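# Open puzzle board covers and set all blocks on table

## Task

Fully open each cover on the puzzle board, remove all of the blocks and place each one on the table next to the board, then release everything and move the arm away. Anything that stays in position only because the robot is holding it at the end does not count.

## Robot and tools

Robot: a single 7-joint arm with a parallel gripper, in a physics simulation. Joint order, used in every row and in every per-joint list in results: waist, shoulder, upper arm roll, elbow, forearm roll, wrist pitch, wrist roll. Stated ranges in radians: waist -2.744 to 2.744, shoulder -1.784 to 1.784, upper arm roll -2.901 to 2.901, elbow -3.042 to -0.152, forearm roll -2.807 to 2.807, wrist pitch 0.544 to 4.517, wrist roll -3.016 to 3.016. A joint's true end may differ from these by up to 0.018 rad.

Frames: the scene frame has its origin on the table top directly under the arm base. +z is up, and +y is to the left when facing along +x. The base itself may sit slightly tilted. Results report end_effector_position in metres and end_effector_quat_wxyz (w first). This position is the point between the finger pads when they are closed, and the reading can drift from the true position, especially at long reach. The fingers point along the gripper's +z axis and close along its y axis. Closed fingertips extend about 33 mm past that point, and fully open ones about 9 mm. Closing pushes the tips roughly 24 mm further from the arm, so allow that clearance above any surface.

Row format: 10 numbers, each in [-1, 1]. The first seven are joint displacements in the joint order above. They are scaled, not radians: 1.0 equals 1.427 rad for the waist, shoulder, upper arm roll and elbow, 3.044 rad for the forearm roll, 2.596 rad for the wrist pitch and 3.91 rad for the wrist roll. The last three are absolute gripper settings. gripper/position: +1 is fully open (140 mm), the pads touch near -0.8, and -1 keeps closing until something blocks the fingers. gripper/force_limit: about 14 N at -1, 60 N at 0 and 107 N at +1. gripper/speed: about 30 mm/s at -1, 140 at 0 and 250 at +1.

execute_actions(actions): a list of actions that run in sequence. Each action is a table of up to 15 rows, and each row lasts one control step (1/30 s). If a table has fewer than 15 rows, its last row repeats until 15 steps have passed. The joint numbers in every row are offsets from the angles the joints had when that action began, not from the previous row. For the first action of a call, they count from the most recent angles reported in this scene. An action is refused if it would push a joint more than 0.018 rad beyond its range. If any action is malformed, or if the first one fails this range check, nothing moves. A joint commanded past its real end, and further out than it already is, stops at that end, and the result reports "joint sent to its limit". An empty list simply returns the current state and images.

move(target, speed, blocking): target is a single row as described above. Its joint numbers are offsets from the "Joint positions" in the latest result that lists them. All joints follow synchronised paths, so the hand traces a curve and does not avoid obstacles. speed is the top path speed, in rad/s, of the joint with the farthest to travel: 0.01 to 2, default 0.5. A path lasts between 0.5 and 10 s. The gripper values are applied at the start. With blocking=false the call returns after 0.5 s. Before sending new rows or moves, call wait or stop until a result shows the move has ended. The "move:" line gives the outcome (done, off_target, moving, held, fault), limits=held or limits=none, and the joint furthest from its target. Fast moves and targets set well past a contact both hit harder.

wait(seconds): 0 to 10. The arm keeps its last command, and a running move carries on. stop(): brakes a running move; the fingers keep moving. zoom_image(camera, region): camera is cam_high, cam_low or cam_wrist; region is [x0, y0, x1, y1] in image pixels with the origin at the top-left, at most 504x504. show_instructions(): shows the reference images (the puzzle board leaflet). finished_scene(scene): ends the given scene for good, with scene an integer from 1 to 2.

Cameras: cam_high and cam_low give 896x504 images and cam_wrist gives 616x616, in that order. Each camera's calibration (K, distortion, T_world_to_cam) is listed, and the real values can be off by a few degrees and millimetres.

Result lines: "Joint positions" and "Joint velocities" are in rad and rad/s. "Joint targets" shows where the joints are currently being driven, and these targets can shift by themselves. On every step, each target stays within a fixed lead of the measured angle: 0.248 rad for the first four joints, 0.677 for the forearm roll, 0.715 for the wrist pitch and 1.54 for the wrist roll. The targets are also pulled back if they would move the hand more than 70 mm. Large motions therefore need several actions, and an unfinished motion must be commanded again. "joint command not followed" means a clearance check changed the targets. object_status: 0 moving, 1 blocked while opening, 2 blocked while closing (a good grip), 3 reached the requested position or pads touching. position_measured runs from 3 (open) to 230 (pads meet) and is not linear in mm. To squeeze harder while status is 2, raise force_limit and change position slightly, for example from -1 to -0.98.

Avoid: any contact torque reaching a joint limit (waist 35, shoulder 35, upper arm roll 32, elbow 30, forearm roll 12, wrist pitch 12, wrist roll 12 N m) or an outside force of 40 N, held weight included. Either one halts the arm for 10 s. MOTOR HOT warns that holding a load is heating a motor, and an OVER-TEMPERATURE FAULT brakes the arm until it cools. Outside tugs on held parts or loose objects can happen. Never drop or knock anything off the table. Avoid slams, hard pushes and slips. Before finishing, open the gripper and move clear.

Each tool is called after "Call:" by a JSON object that holds its "op" and its "data", one argument or row to a line.

Reference images:

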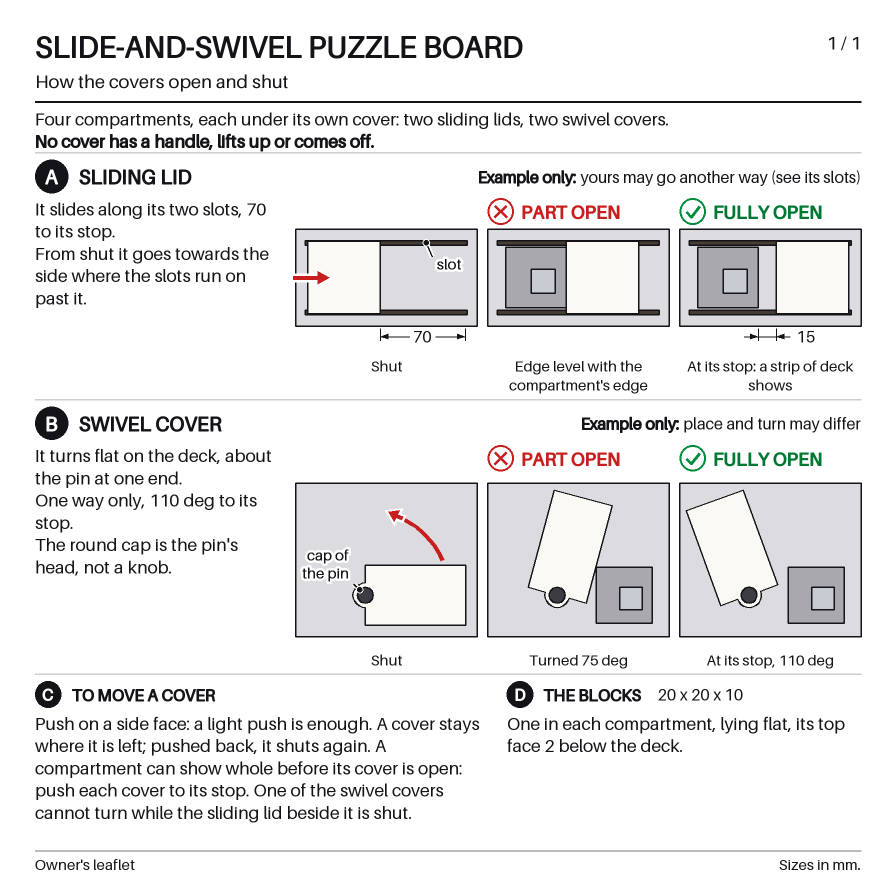

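## Session

I'll start by reading the robot's state and camera images.

Call:
{"op": "execute_actions", "data": {
  "actions": []
}}

Scene clock: 0.00 s.
end_effector_position=(+0.0743, -0.4027, +0.1681) position_measured=3 object_status=3 end_effector_quat_wxyz=(+0.409, +0.791, +0.083, -0.448)
Joint names: [waist, shoulder, upper arm roll, elbow, forearm roll, wrist pitch, wrist roll]
Joint positions: [-0.851  0.196  0.167 -2.733 -1.431  1.792 -1.146]
Joint velocities: [ 0.     0.     0.    -0.     0.001 -0.001  0.001]
Joint targets: [-0.851 0.196 0.167 -2.733 -1.431 1.792 -1.146]

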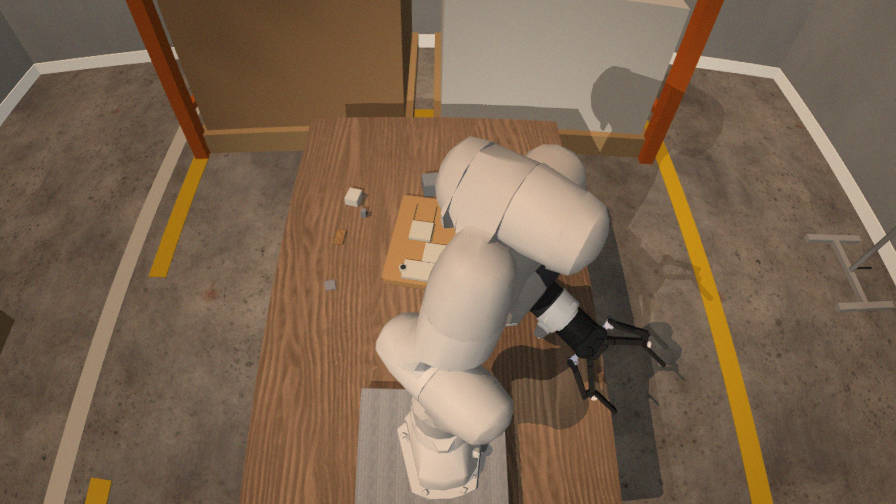

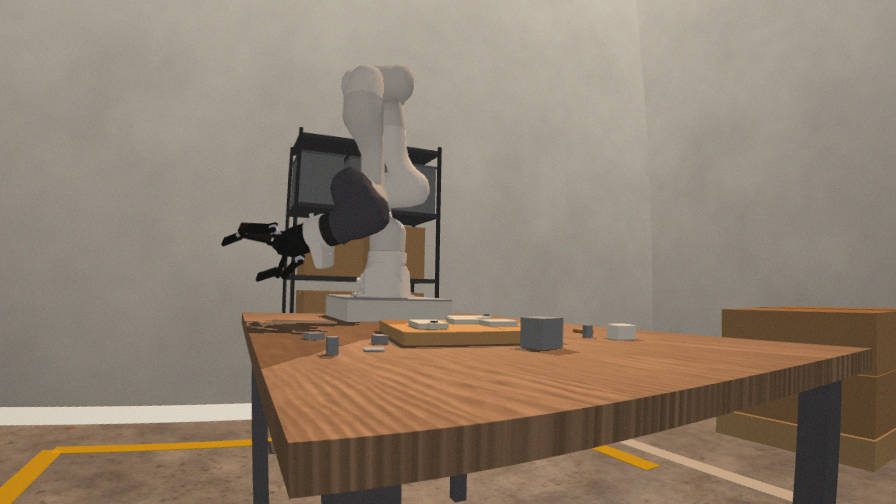

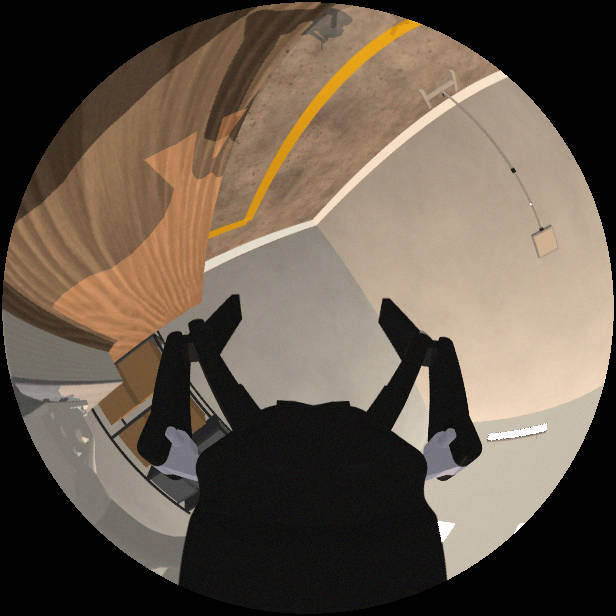

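Call:
{"op": "zoom_image", "data": {
  "camera": "cam_high",
  "region": [300, 150, 500, 310]
}}

Call:
{"op": "zoom_image", "data": {
  "camera": "cam_low",
  "region": [280, 280, 660, 380]
}}

Region (300, 150, 500, 310) of cam_high's 896x504 image, scaled by 2.520, with more detail than that image has; it fills the top 403 rows of this view, and the rest is white.

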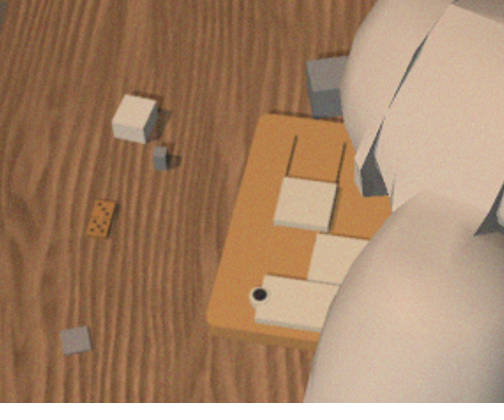

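Region (280, 280, 660, 380) of cam_low's 896x504 image, scaled by 1.326, with more detail than that image has; it fills the top 133 rows of this view, and the rest is white.

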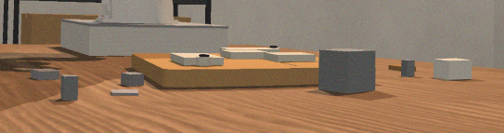

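Call:
{"op": "move", "data": {
  "target": [0.5613, -0.4163, -0.1170, 0.1969, 0.4701, 0.1009, -0.1084, 1, 0, 0],
  "speed": 0.8
}}

Scene clock: 123.00 s.
end_effector_position=(+0.4207, +0.0002, +0.2937) position_measured=3 object_status=3 end_effector_quat_wxyz=(+0.005, +1.000, -0.002, -0.009)
Joint names: [waist, shoulder, upper arm roll, elbow, forearm roll, wrist pitch, wrist roll]
Joint positions: [-0.052 -0.397  0.002 -2.453 -0.005  2.05  -1.564]
Joint velocities: [-0.001  0.    -0.001 -0.    -0.001 -0.    -0.007]
Joint targets: [-0.050 -0.398 0.000 -2.452 -0.000 2.054 -1.570]
move: done; limits=none; farthest joint: the wrist roll, 0.006 radians from its target (0.424 radians at the start)
camera_calibration (this result's frames):
cam_wrist: T_world_to_cam=[[0.0132867, -0.999838, -0.0121507, 0.00274397], [-0.908147, -0.0171516, 0.4183, 0.258232], [-0.418441, 0.00547679, -0.908228, 0.62653], [0, 0, 0, 1]] pos_world=[0.496641, 0.00374125, 0.461047]

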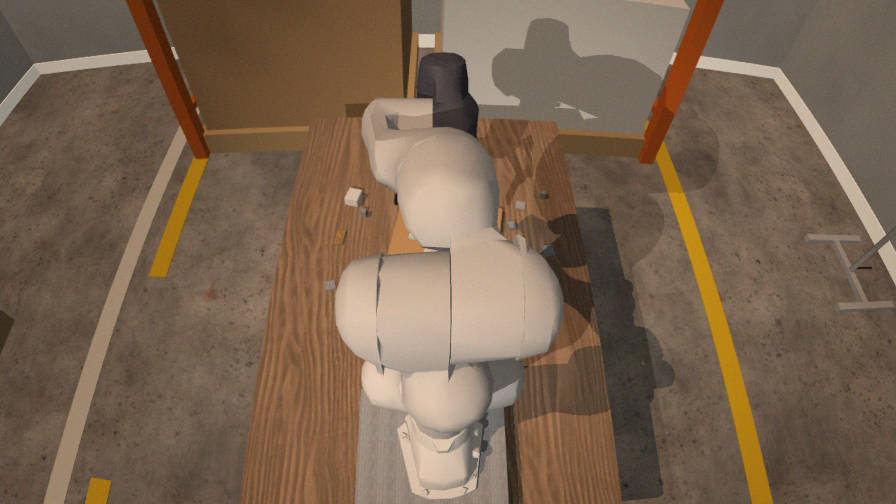

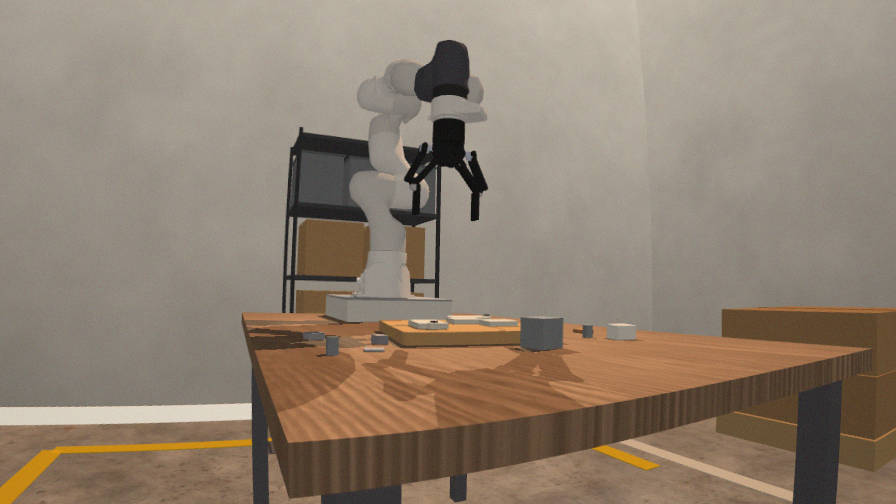

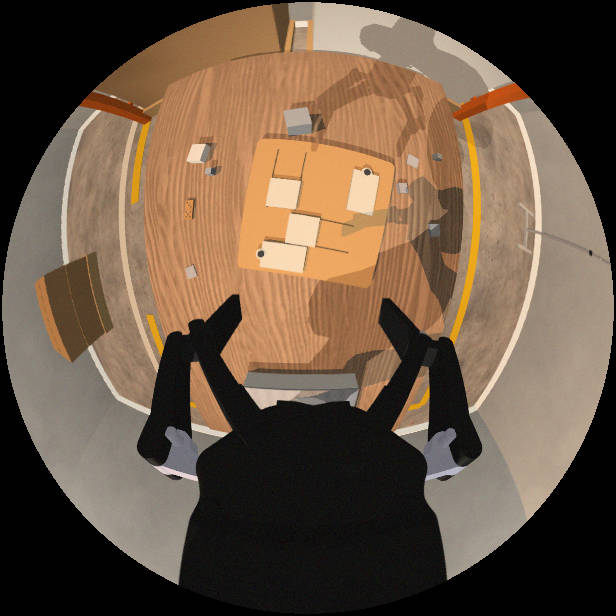

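Call:
{"op": "zoom_image", "data": {
  "camera": "cam_wrist",
  "region": [230, 125, 410, 305]
}}

Region (230, 125, 410, 305) of cam_wrist's 616x616 image, scaled by 2.800, with more detail than that image has.

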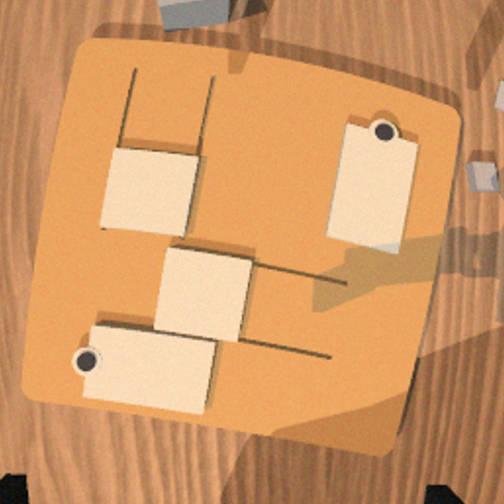

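Call:
{"op": "zoom_image", "data": {
  "camera": "cam_low",
  "region": [370, 300, 530, 360]
}}

Call:
{"op": "zoom_image", "data": {
  "camera": "cam_wrist",
  "region": [235, 200, 335, 300]
}}

Call:
{"op": "zoom_image", "data": {
  "camera": "cam_wrist",
  "region": [245, 130, 345, 230]
}}

Call:
{"op": "zoom_image", "data": {
  "camera": "cam_wrist",
  "region": [315, 145, 415, 245]
}}

Call:
{"op": "zoom_image", "data": {
  "camera": "cam_wrist",
  "region": [300, 200, 400, 300]
}}

Region (370, 300, 530, 360) of cam_low's 896x504 image, scaled by 3.150, with more detail than that image has; it fills the top 189 rows of this view, and the rest is white.

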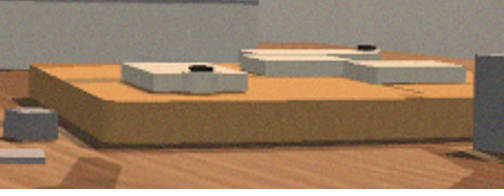

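Region (235, 200, 335, 300) of cam_wrist's 616x616 image, scaled by 5.040, with more detail than that image has.

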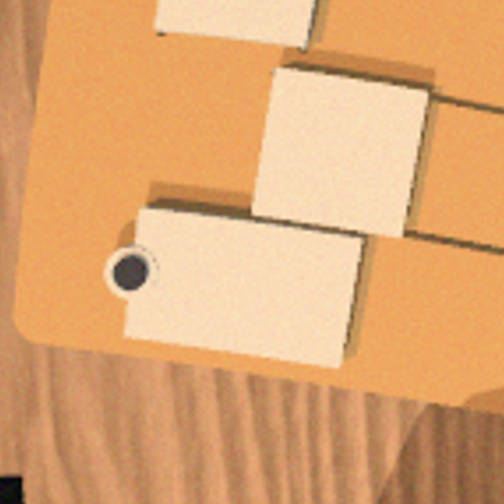

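Region (245, 130, 345, 230) of cam_wrist's 616x616 image, scaled by 5.040, with more detail than that image has.

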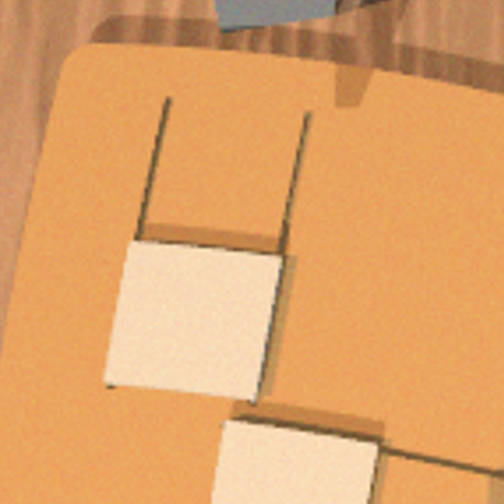

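Region (315, 145, 415, 245) of cam_wrist's 616x616 image, scaled by 5.040, with more detail than that image has.

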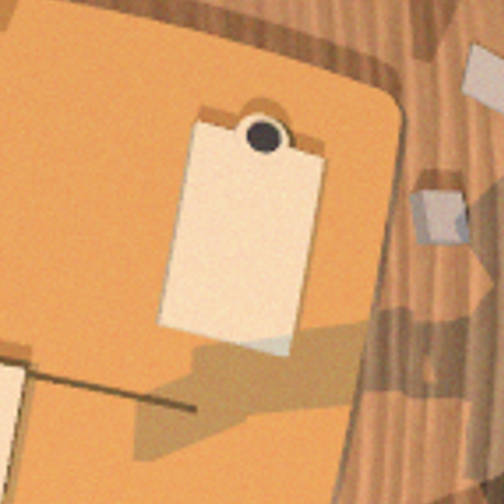

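Region (300, 200, 400, 300) of cam_wrist's 616x616 image, scaled by 5.040, with more detail than that image has.

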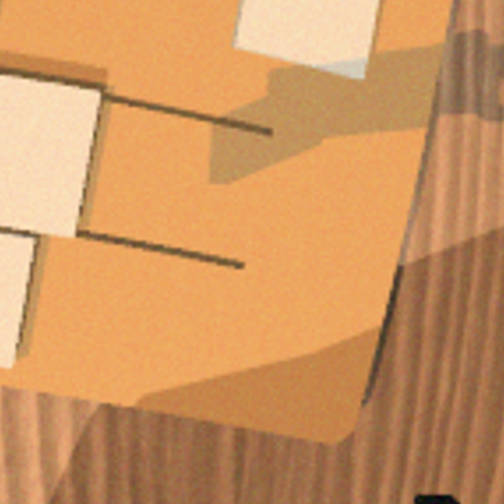

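Call:
{"op": "move", "data": {
  "target": [0.11205, 0.37033, -0.0014, 0.00725, 0.0016, 0.20652, 0.08059, -1, 0, 0.5],
  "speed": 0.5
}}

Scene clock: 245.33 s.
end_effector_position=(+0.4828, +0.0765, +0.0996) position_measured=233 object_status=3 end_effector_quat_wxyz=(+0.003, +0.997, -0.077, -0.003)
Joint names: [waist, shoulder, upper arm roll, elbow, forearm roll, wrist pitch, wrist roll]
Joint positions: [ 0.105  0.13   0.001 -2.445 -0.004  2.581 -1.255]
Joint velocities: [-0.001 -0.001  0.001  0.001  0.     0.001  0.005]
Joint targets: [0.107 0.131 0.000 -2.443 0.000 2.586 -1.249]
move: done; limits=none; farthest joint: the wrist roll, 0.006 radians from its target (0.317 radians at the start)
camera_calibration (this result's frames):
cam_wrist: T_world_to_cam=[[-0.137194, -0.990429, -0.0150999, 0.148087], [-0.906224, 0.119346, 0.405603, 0.386977], [-0.399919, 0.0693303, -0.913924, 0.462534], [0, 0, 0, 1]] pos_world=[0.55598, 0.0684182, 0.267998]

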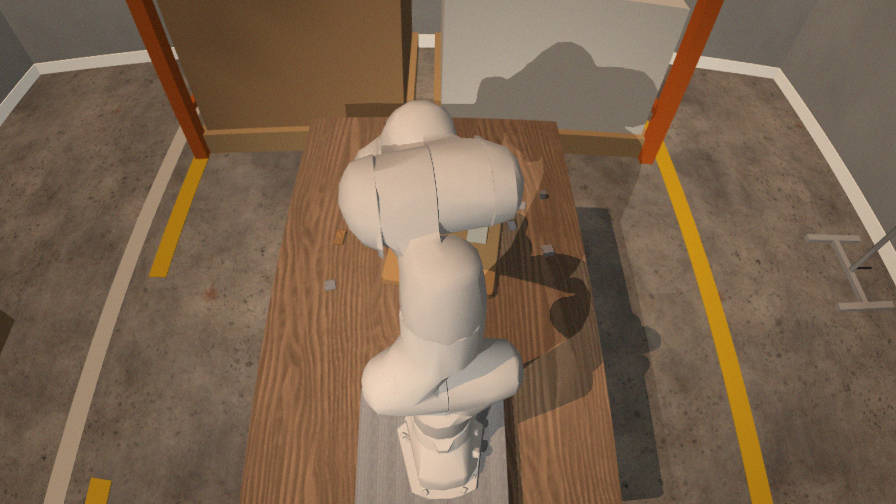

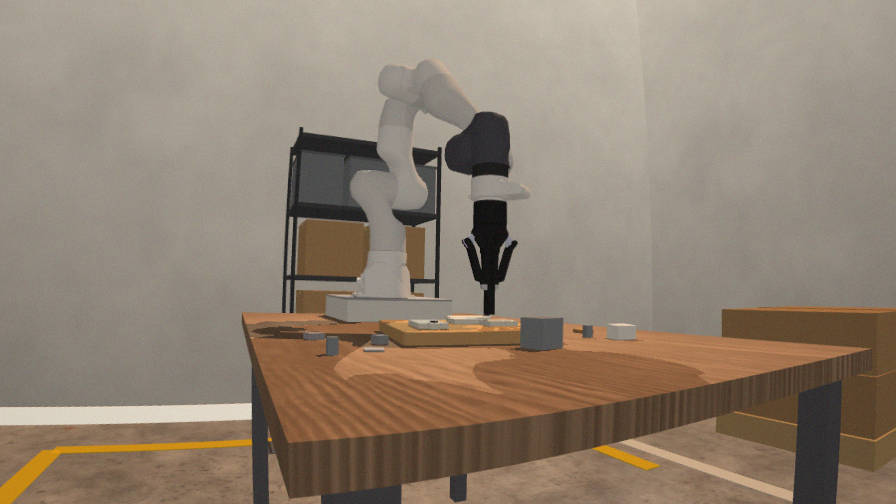

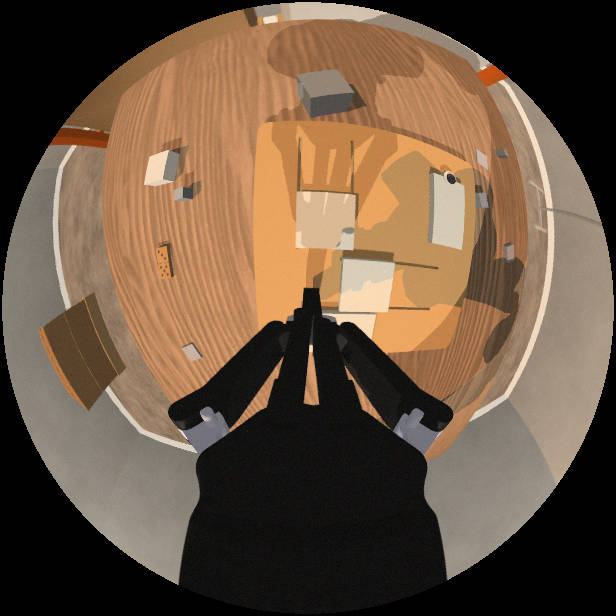

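Call:
{"op": "zoom_image", "data": {
  "camera": "cam_low",
  "region": [430, 260, 550, 350]
}}

Call:
{"op": "zoom_image", "data": {
  "camera": "cam_wrist",
  "region": [250, 180, 410, 340]
}}

Region (430, 260, 550, 350) of cam_low's 896x504 image, scaled by 4.200, with more detail than that image has; it fills the top 378 rows of this view, and the rest is white.

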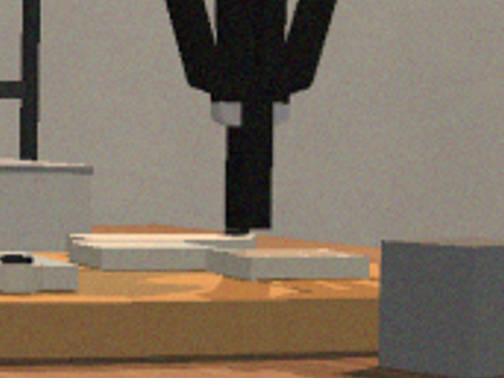

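Region (250, 180, 410, 340) of cam_wrist's 616x616 image, scaled by 3.150, with more detail than that image has.

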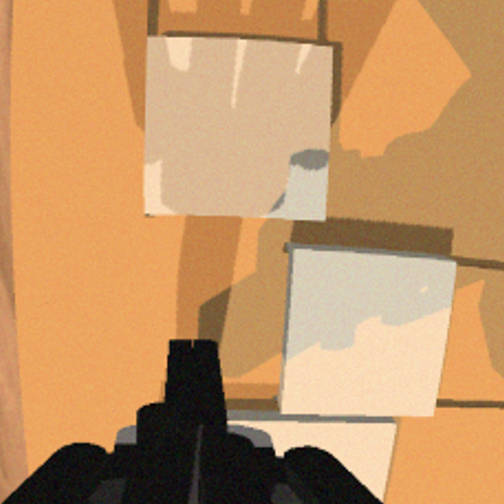

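Call:
{"op": "execute_actions", "data": {
  "actions": []
}}

Scene clock: 346.23 s.
end_effector_position=(+0.4829, +0.0766, +0.0996) position_measured=233 object_status=3 end_effector_quat_wxyz=(+0.003, +0.997, -0.078, -0.002)
Joint names: [waist, shoulder, upper arm roll, elbow, forearm roll, wrist pitch, wrist roll]
Joint positions: [ 0.105  0.13   0.001 -2.445 -0.004  2.582 -1.253]
Joint velocities: [ 0.001  0.    -0.001  0.001  0.001 -0.     0.001]
Joint targets: [0.107 0.131 0.000 -2.443 0.000 2.586 -1.249]
camera_calibration (this result's frames):
cam_wrist: T_world_to_cam=[[-0.138847, -0.990197, -0.0151959, 0.148946], [-0.906128, 0.120838, 0.405376, 0.386901], [-0.399566, 0.0700547, -0.914024, 0.462389], [0, 0, 0, 1]] pos_world=[0.556018, 0.0683412, 0.268058]

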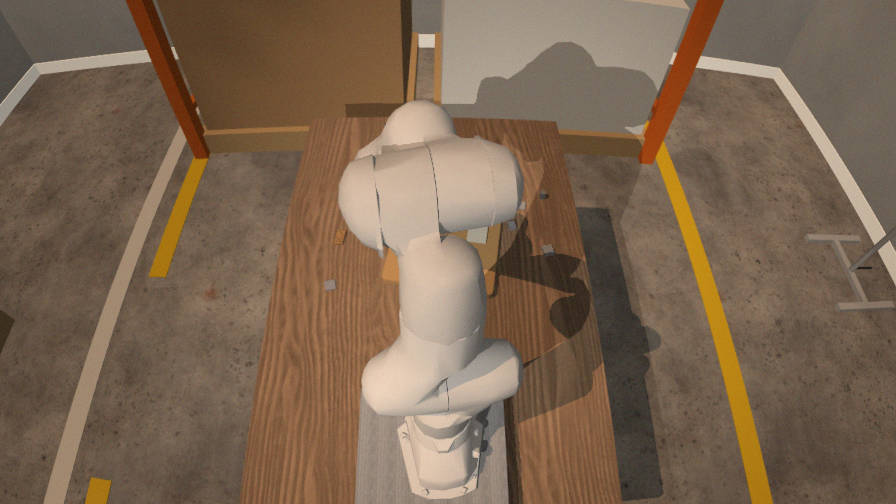

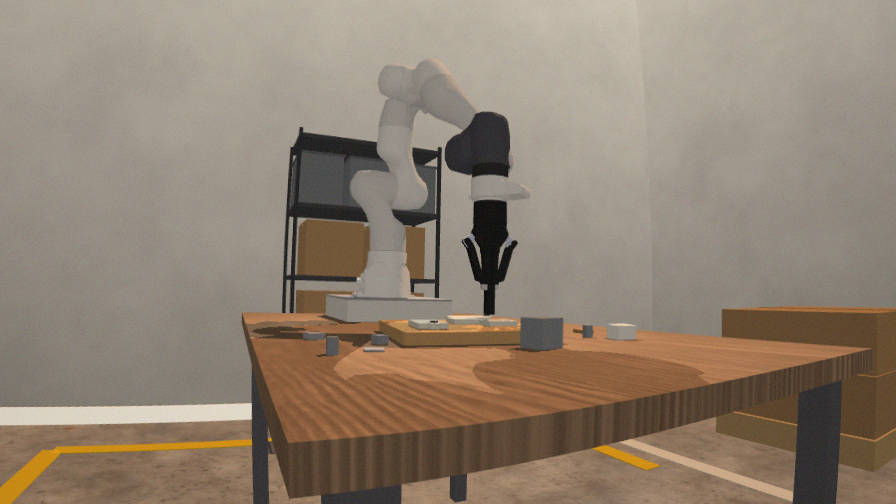

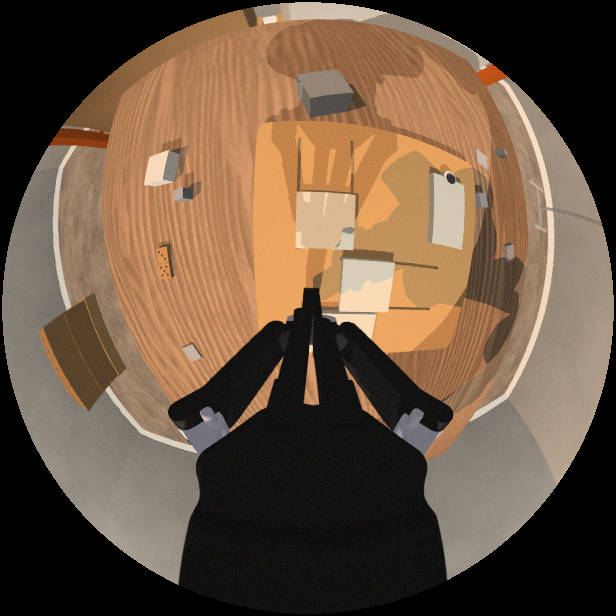

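Call:
{"op": "move", "data": {
  "target": [-0.02495, 0.0357, -0.0007, 0.02094, 0.0013, 0.01235, -0.0093, -1, 0, 0.5],
  "speed": 0.1
}}

Call:
{"op": "zoom_image", "data": {
  "camera": "cam_low",
  "region": [430, 270, 530, 345]
}}

Call:
{"op": "zoom_image", "data": {
  "camera": "cam_wrist",
  "region": [250, 180, 410, 340]
}}

Scene clock: 354.90 s.
end_effector_position=(+0.4955, +0.0618, +0.0882) position_measured=233 object_status=3 end_effector_quat_wxyz=(+0.002, +0.997, -0.080, +0.001)
Joint names: [waist, shoulder, upper arm roll, elbow, forearm roll, wrist pitch, wrist roll]
Joint positions: [ 0.072  0.178  0.001 -2.418 -0.004  2.609 -1.283]
Joint velocities: [-0.001  0.001  0.001  0.001 -0.     0.001 -0.006]
Joint targets: [0.069 0.181 0.000 -2.415 -0.000 2.614 -1.289]
move: done; limits=none; farthest joint: the wrist roll, 0.006 radians from its target (0.036 radians at the start)
camera_calibration (this result's frames):
cam_wrist: T_world_to_cam=[[-0.141638, -0.989776, -0.0168066, 0.13741], [-0.908353, 0.1232, 0.399646, 0.406235], [-0.393489, 0.0718714, -0.916516, 0.455076], [0, 0, 0, 1]] pos_world=[0.567535, 0.0532502, 0.257044]

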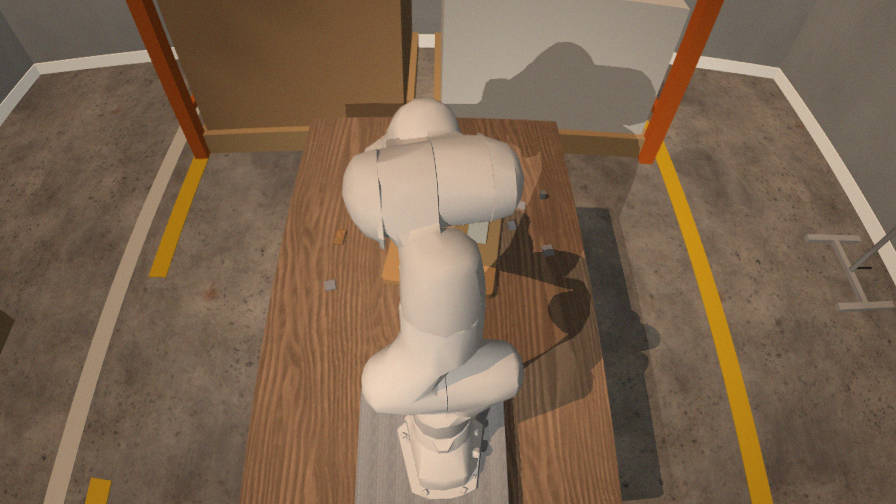

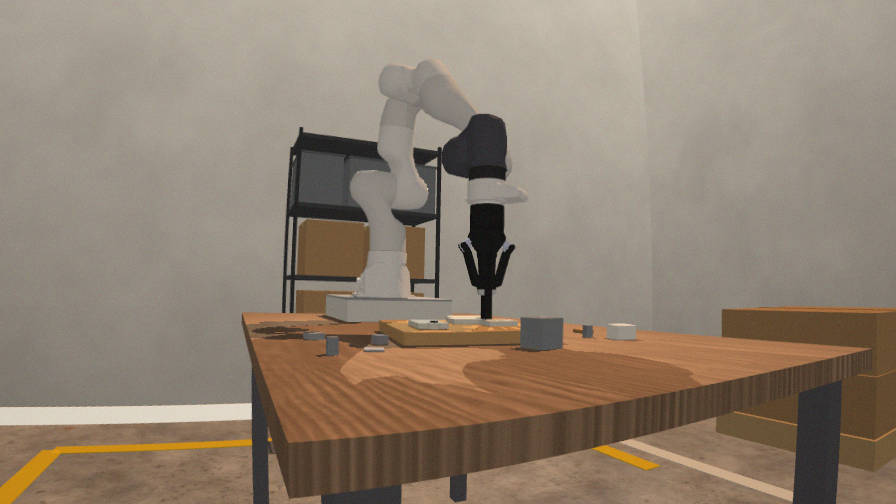

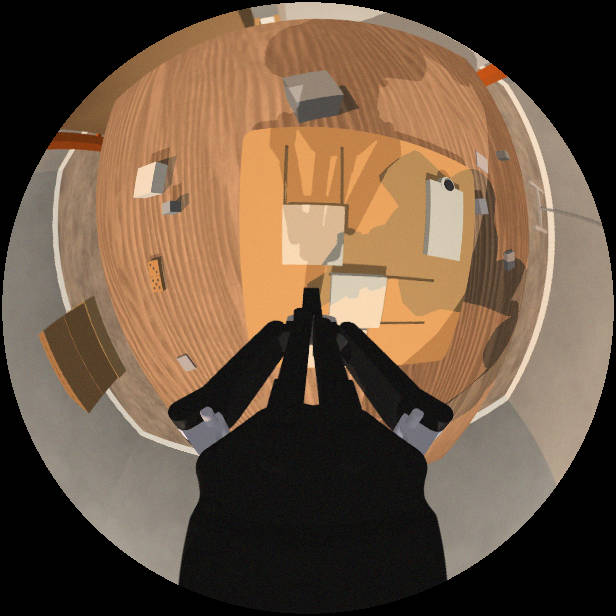

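Region (430, 270, 530, 345) of cam_low's 896x504 image, scaled by 5.040, with more detail than that image has; it fills the top 378 rows of this view, and the rest is white.

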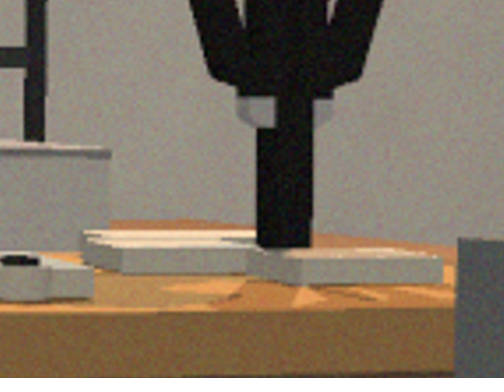

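Region (250, 180, 410, 340) of cam_wrist's 616x616 image, scaled by 3.150, with more detail than that image has.

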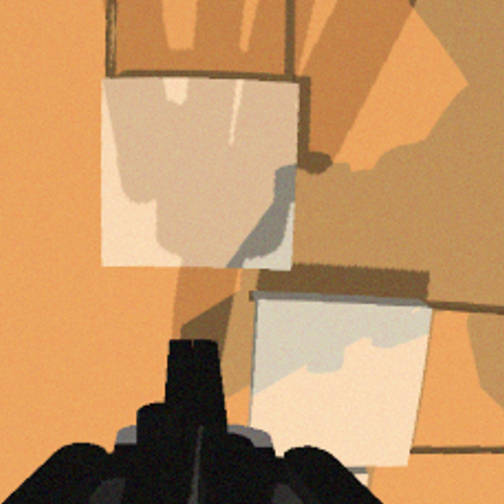

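Call:
{"op": "move", "data": {
  "target": [-0.02299, 0.08561, -0.0007, 0.13362, 0.0013, -0.0287, -0.00936, -1, 0, 0.5],
  "speed": 0.15
}}

Call:
{"op": "zoom_image", "data": {
  "camera": "cam_low",
  "region": [440, 270, 540, 345]
}}

Call:
{"op": "zoom_image", "data": {
  "camera": "cam_wrist",
  "region": [240, 160, 420, 340]
}}

Scene clock: 382.13 s.
end_effector_position=(+0.5498, +0.0517, +0.0882) position_measured=233 object_status=3 end_effector_quat_wxyz=(+0.002, +0.997, -0.080, +0.000)
Joint names: [waist, shoulder, upper arm roll, elbow, forearm roll, wrist pitch, wrist roll]
Joint positions: [ 0.042  0.297  0.001 -2.23  -0.004  2.539 -1.314]
Joint velocities: [-0.001 -0.     0.     0.001  0.002 -0.003 -0.006]
Joint targets: [0.039 0.300 -0.000 -2.228 -0.000 2.535 -1.320]
move: done; limits=none; farthest joint: the wrist roll, 0.006 radians from its target (0.035 radians at the start)
camera_calibration (this result's frames):
cam_wrist: T_world_to_cam=[[-0.1416, -0.989794, -0.0160527, 0.135018], [-0.907933, 0.123393, 0.40054, 0.456472], [-0.394471, 0.0712912, -0.916139, 0.477722], [0, 0, 0, 1]] pos_world=[0.622013, 0.0432575, 0.256991]

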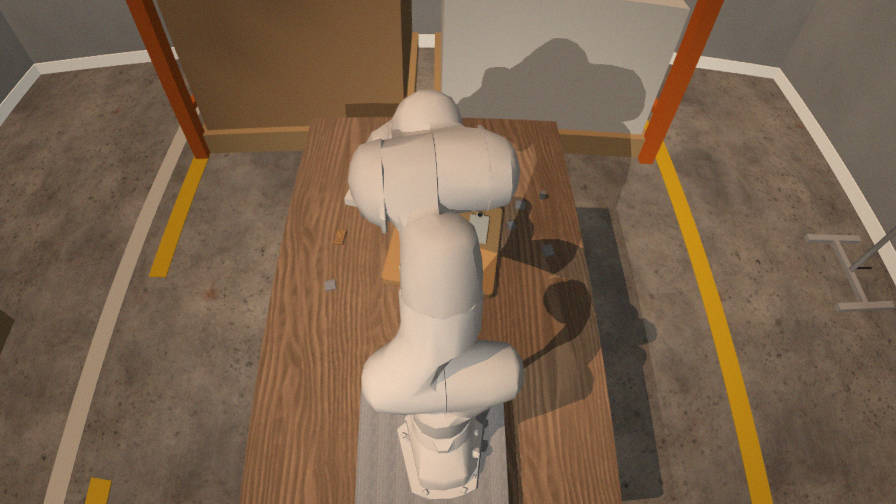

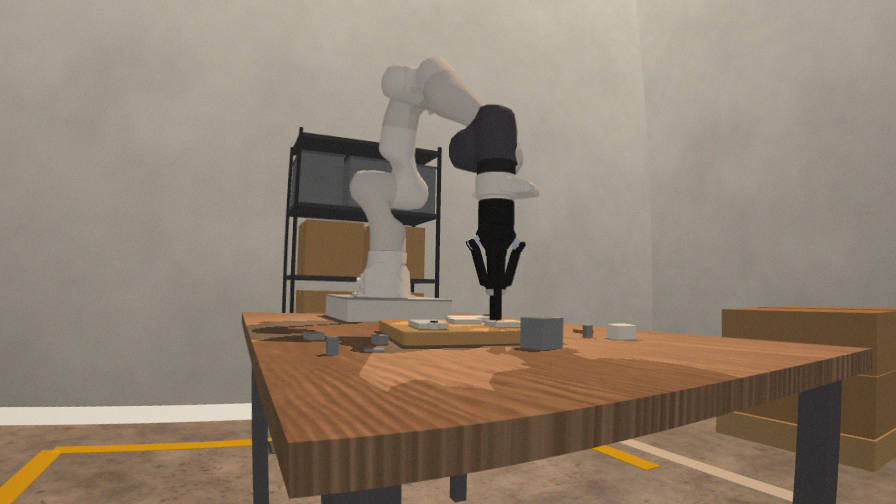

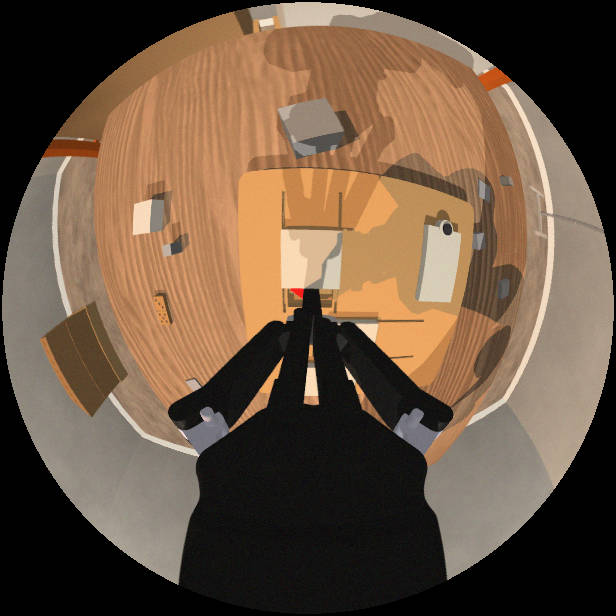

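Region (440, 270, 540, 345) of cam_low's 896x504 image, scaled by 5.040, with more detail than that image has; it fills the top 378 rows of this view, and the rest is white.

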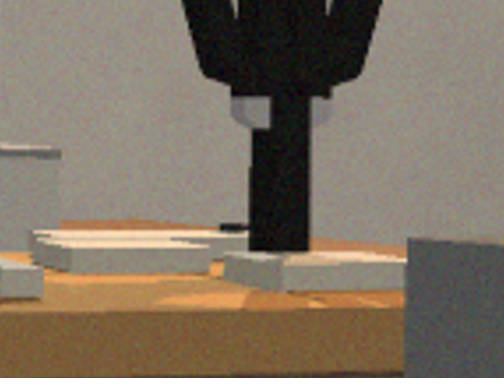

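Region (240, 160, 420, 340) of cam_wrist's 616x616 image, scaled by 2.800, with more detail than that image has.

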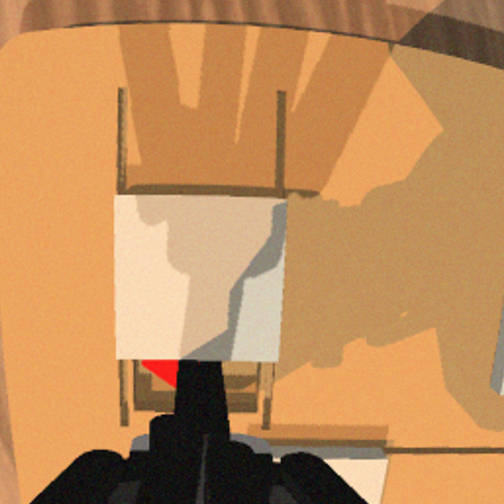

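Call:
{"op": "move", "data": {
  "target": [-0.01482, 0.06788, -0.0007, 0.10884, 0.0013, -0.02444, -0.00614, -1, 0, 0.5],
  "speed": 0.15
}}

Call:
{"op": "zoom_image", "data": {
  "camera": "cam_wrist",
  "region": [240, 190, 390, 340]
}}

Scene clock: 410.30 s.
end_effector_position=(+0.5894, +0.0452, +0.0872) position_measured=233 object_status=3 end_effector_quat_wxyz=(+0.003, +0.997, -0.079, -0.002)
Joint names: [waist, shoulder, upper arm roll, elbow, forearm roll, wrist pitch, wrist roll]
Joint positions: [ 0.024  0.391  0.001 -2.079 -0.003  2.478 -1.332]
Joint velocities: [-0.     0.001  0.001  0.001  0.    -0.003 -0.005]
Joint targets: [0.021 0.394 -0.000 -2.075 -0.000 2.476 -1.338]
move: done; limits=none; farthest joint: the wrist roll, 0.006 radians from its target (0.023 radians at the start)
camera_calibration (this result's frames):
cam_wrist: T_world_to_cam=[[-0.141228, -0.989861, -0.0151842, 0.13385], [-0.906347, 0.123112, 0.4042, 0.492373], [-0.398233, 0.0708466, -0.914544, 0.494935], [0, 0, 0, 1]] pos_world=[0.662264, 0.036811, 0.255655]

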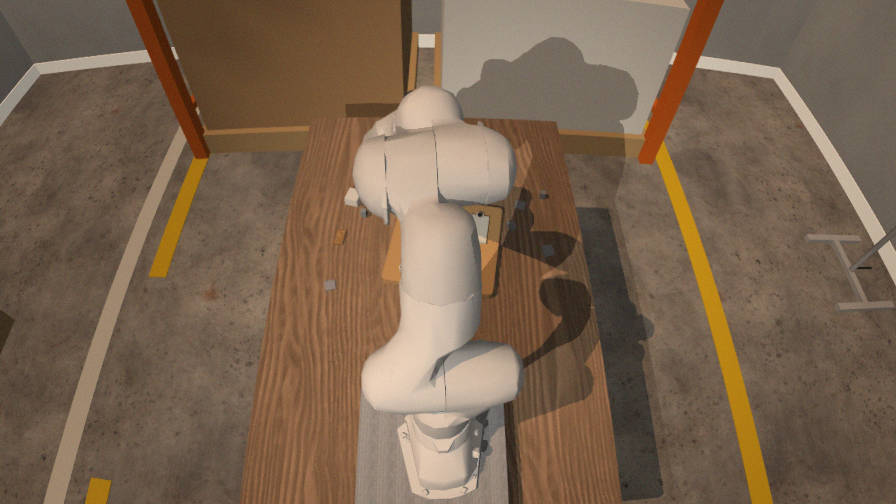

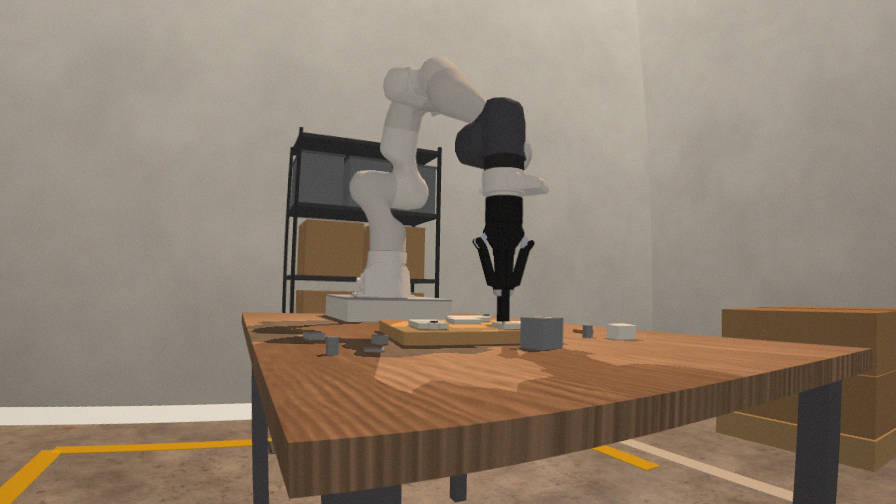

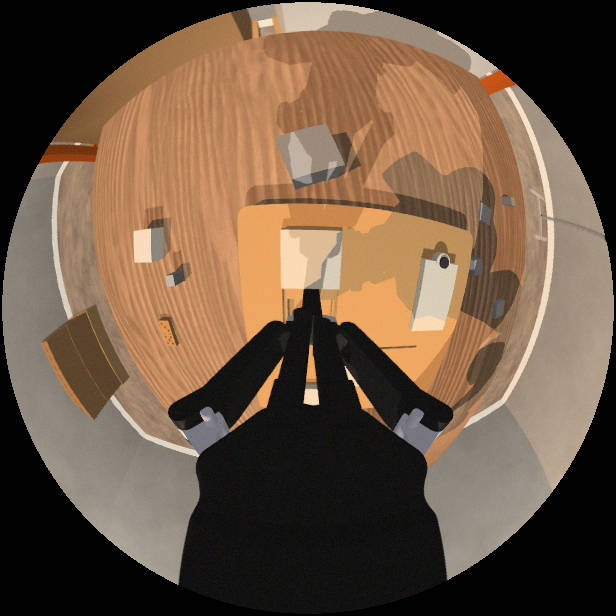

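Region (240, 190, 390, 340) of cam_wrist's 616x616 image, scaled by 3.360, with more detail than that image has.

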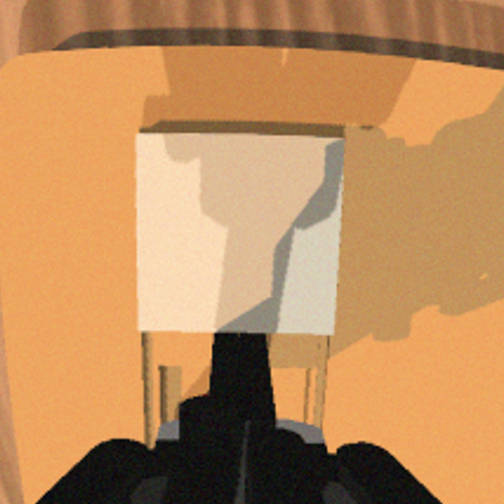

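Call:
{"op": "move", "data": {
  "target": [0.03622, -0.15412, -0.0007, -0.24537, 0.001, 0.05324, 0.01352, -1, 0, 0.5],
  "speed": 0.35
}}

Call:
{"op": "zoom_image", "data": {
  "camera": "cam_wrist",
  "region": [260, 170, 400, 310]
}}

Scene clock: 427.03 s.
end_effector_position=(+0.4924, +0.0623, +0.0874) position_measured=233 object_status=3 end_effector_quat_wxyz=(+0.002, +0.997, -0.078, -0.000)
Joint names: [waist, shoulder, upper arm roll, elbow, forearm roll, wrist pitch, wrist roll]
Joint positions: [ 0.074  0.174  0.001 -2.426 -0.003  2.611 -1.285]
Joint velocities: [-0.     0.001 -0.    -0.     0.     0.004  0.004]
Joint targets: [0.076 0.171 -0.000 -2.429 -0.000 2.616 -1.279]
move: done; limits=none; farthest joint: the wrist roll, 0.006 radians from its target (0.055 radians at the start)
camera_calibration (this result's frames):
cam_wrist: T_world_to_cam=[[-0.138449, -0.99023, -0.0166173, 0.135899], [-0.907867, 0.120193, 0.401659, 0.403423], [-0.395738, 0.0706957, -0.915638, 0.454249], [0, 0, 0, 1]] pos_world=[0.564834, 0.0539687, 0.256148]

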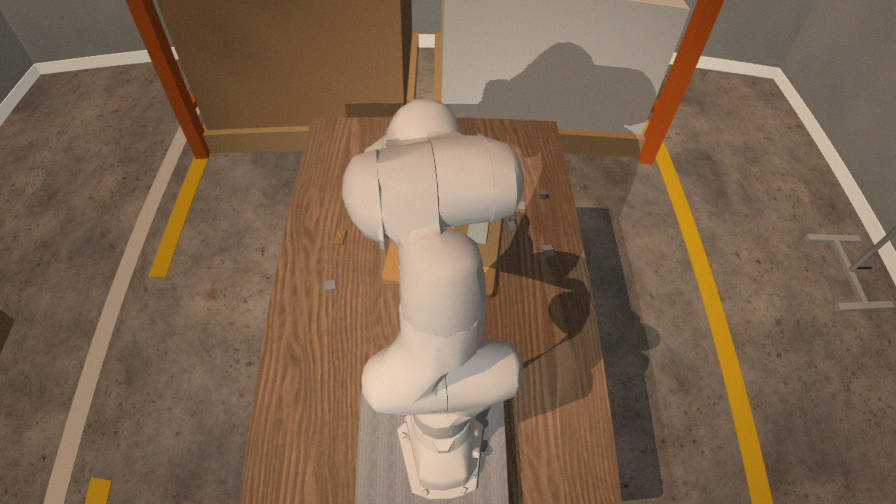

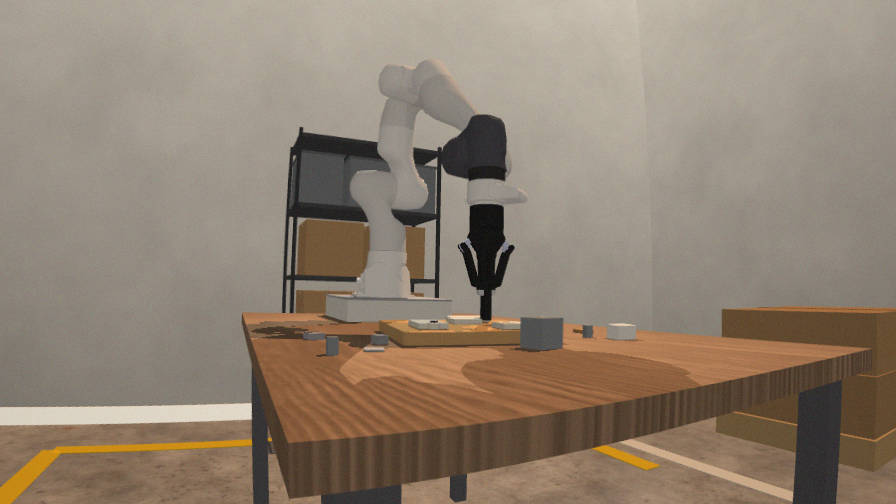

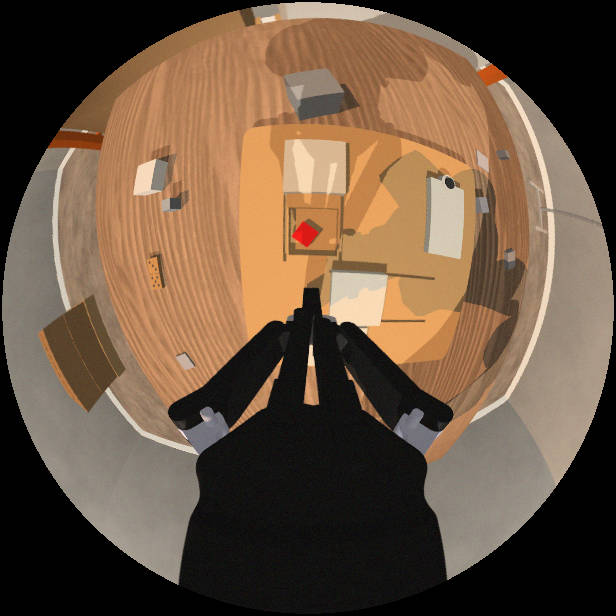

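Region (260, 170, 400, 310) of cam_wrist's 616x616 image, scaled by 3.600, with more detail than that image has.

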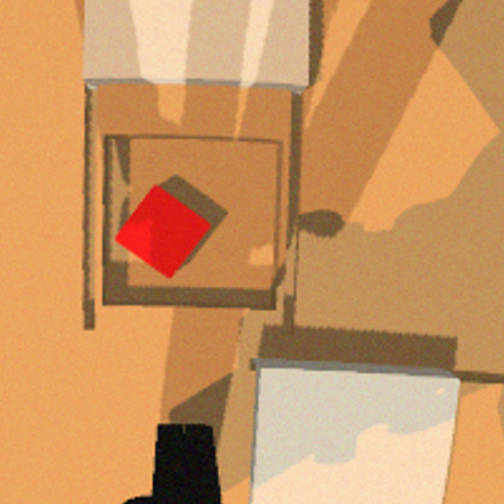

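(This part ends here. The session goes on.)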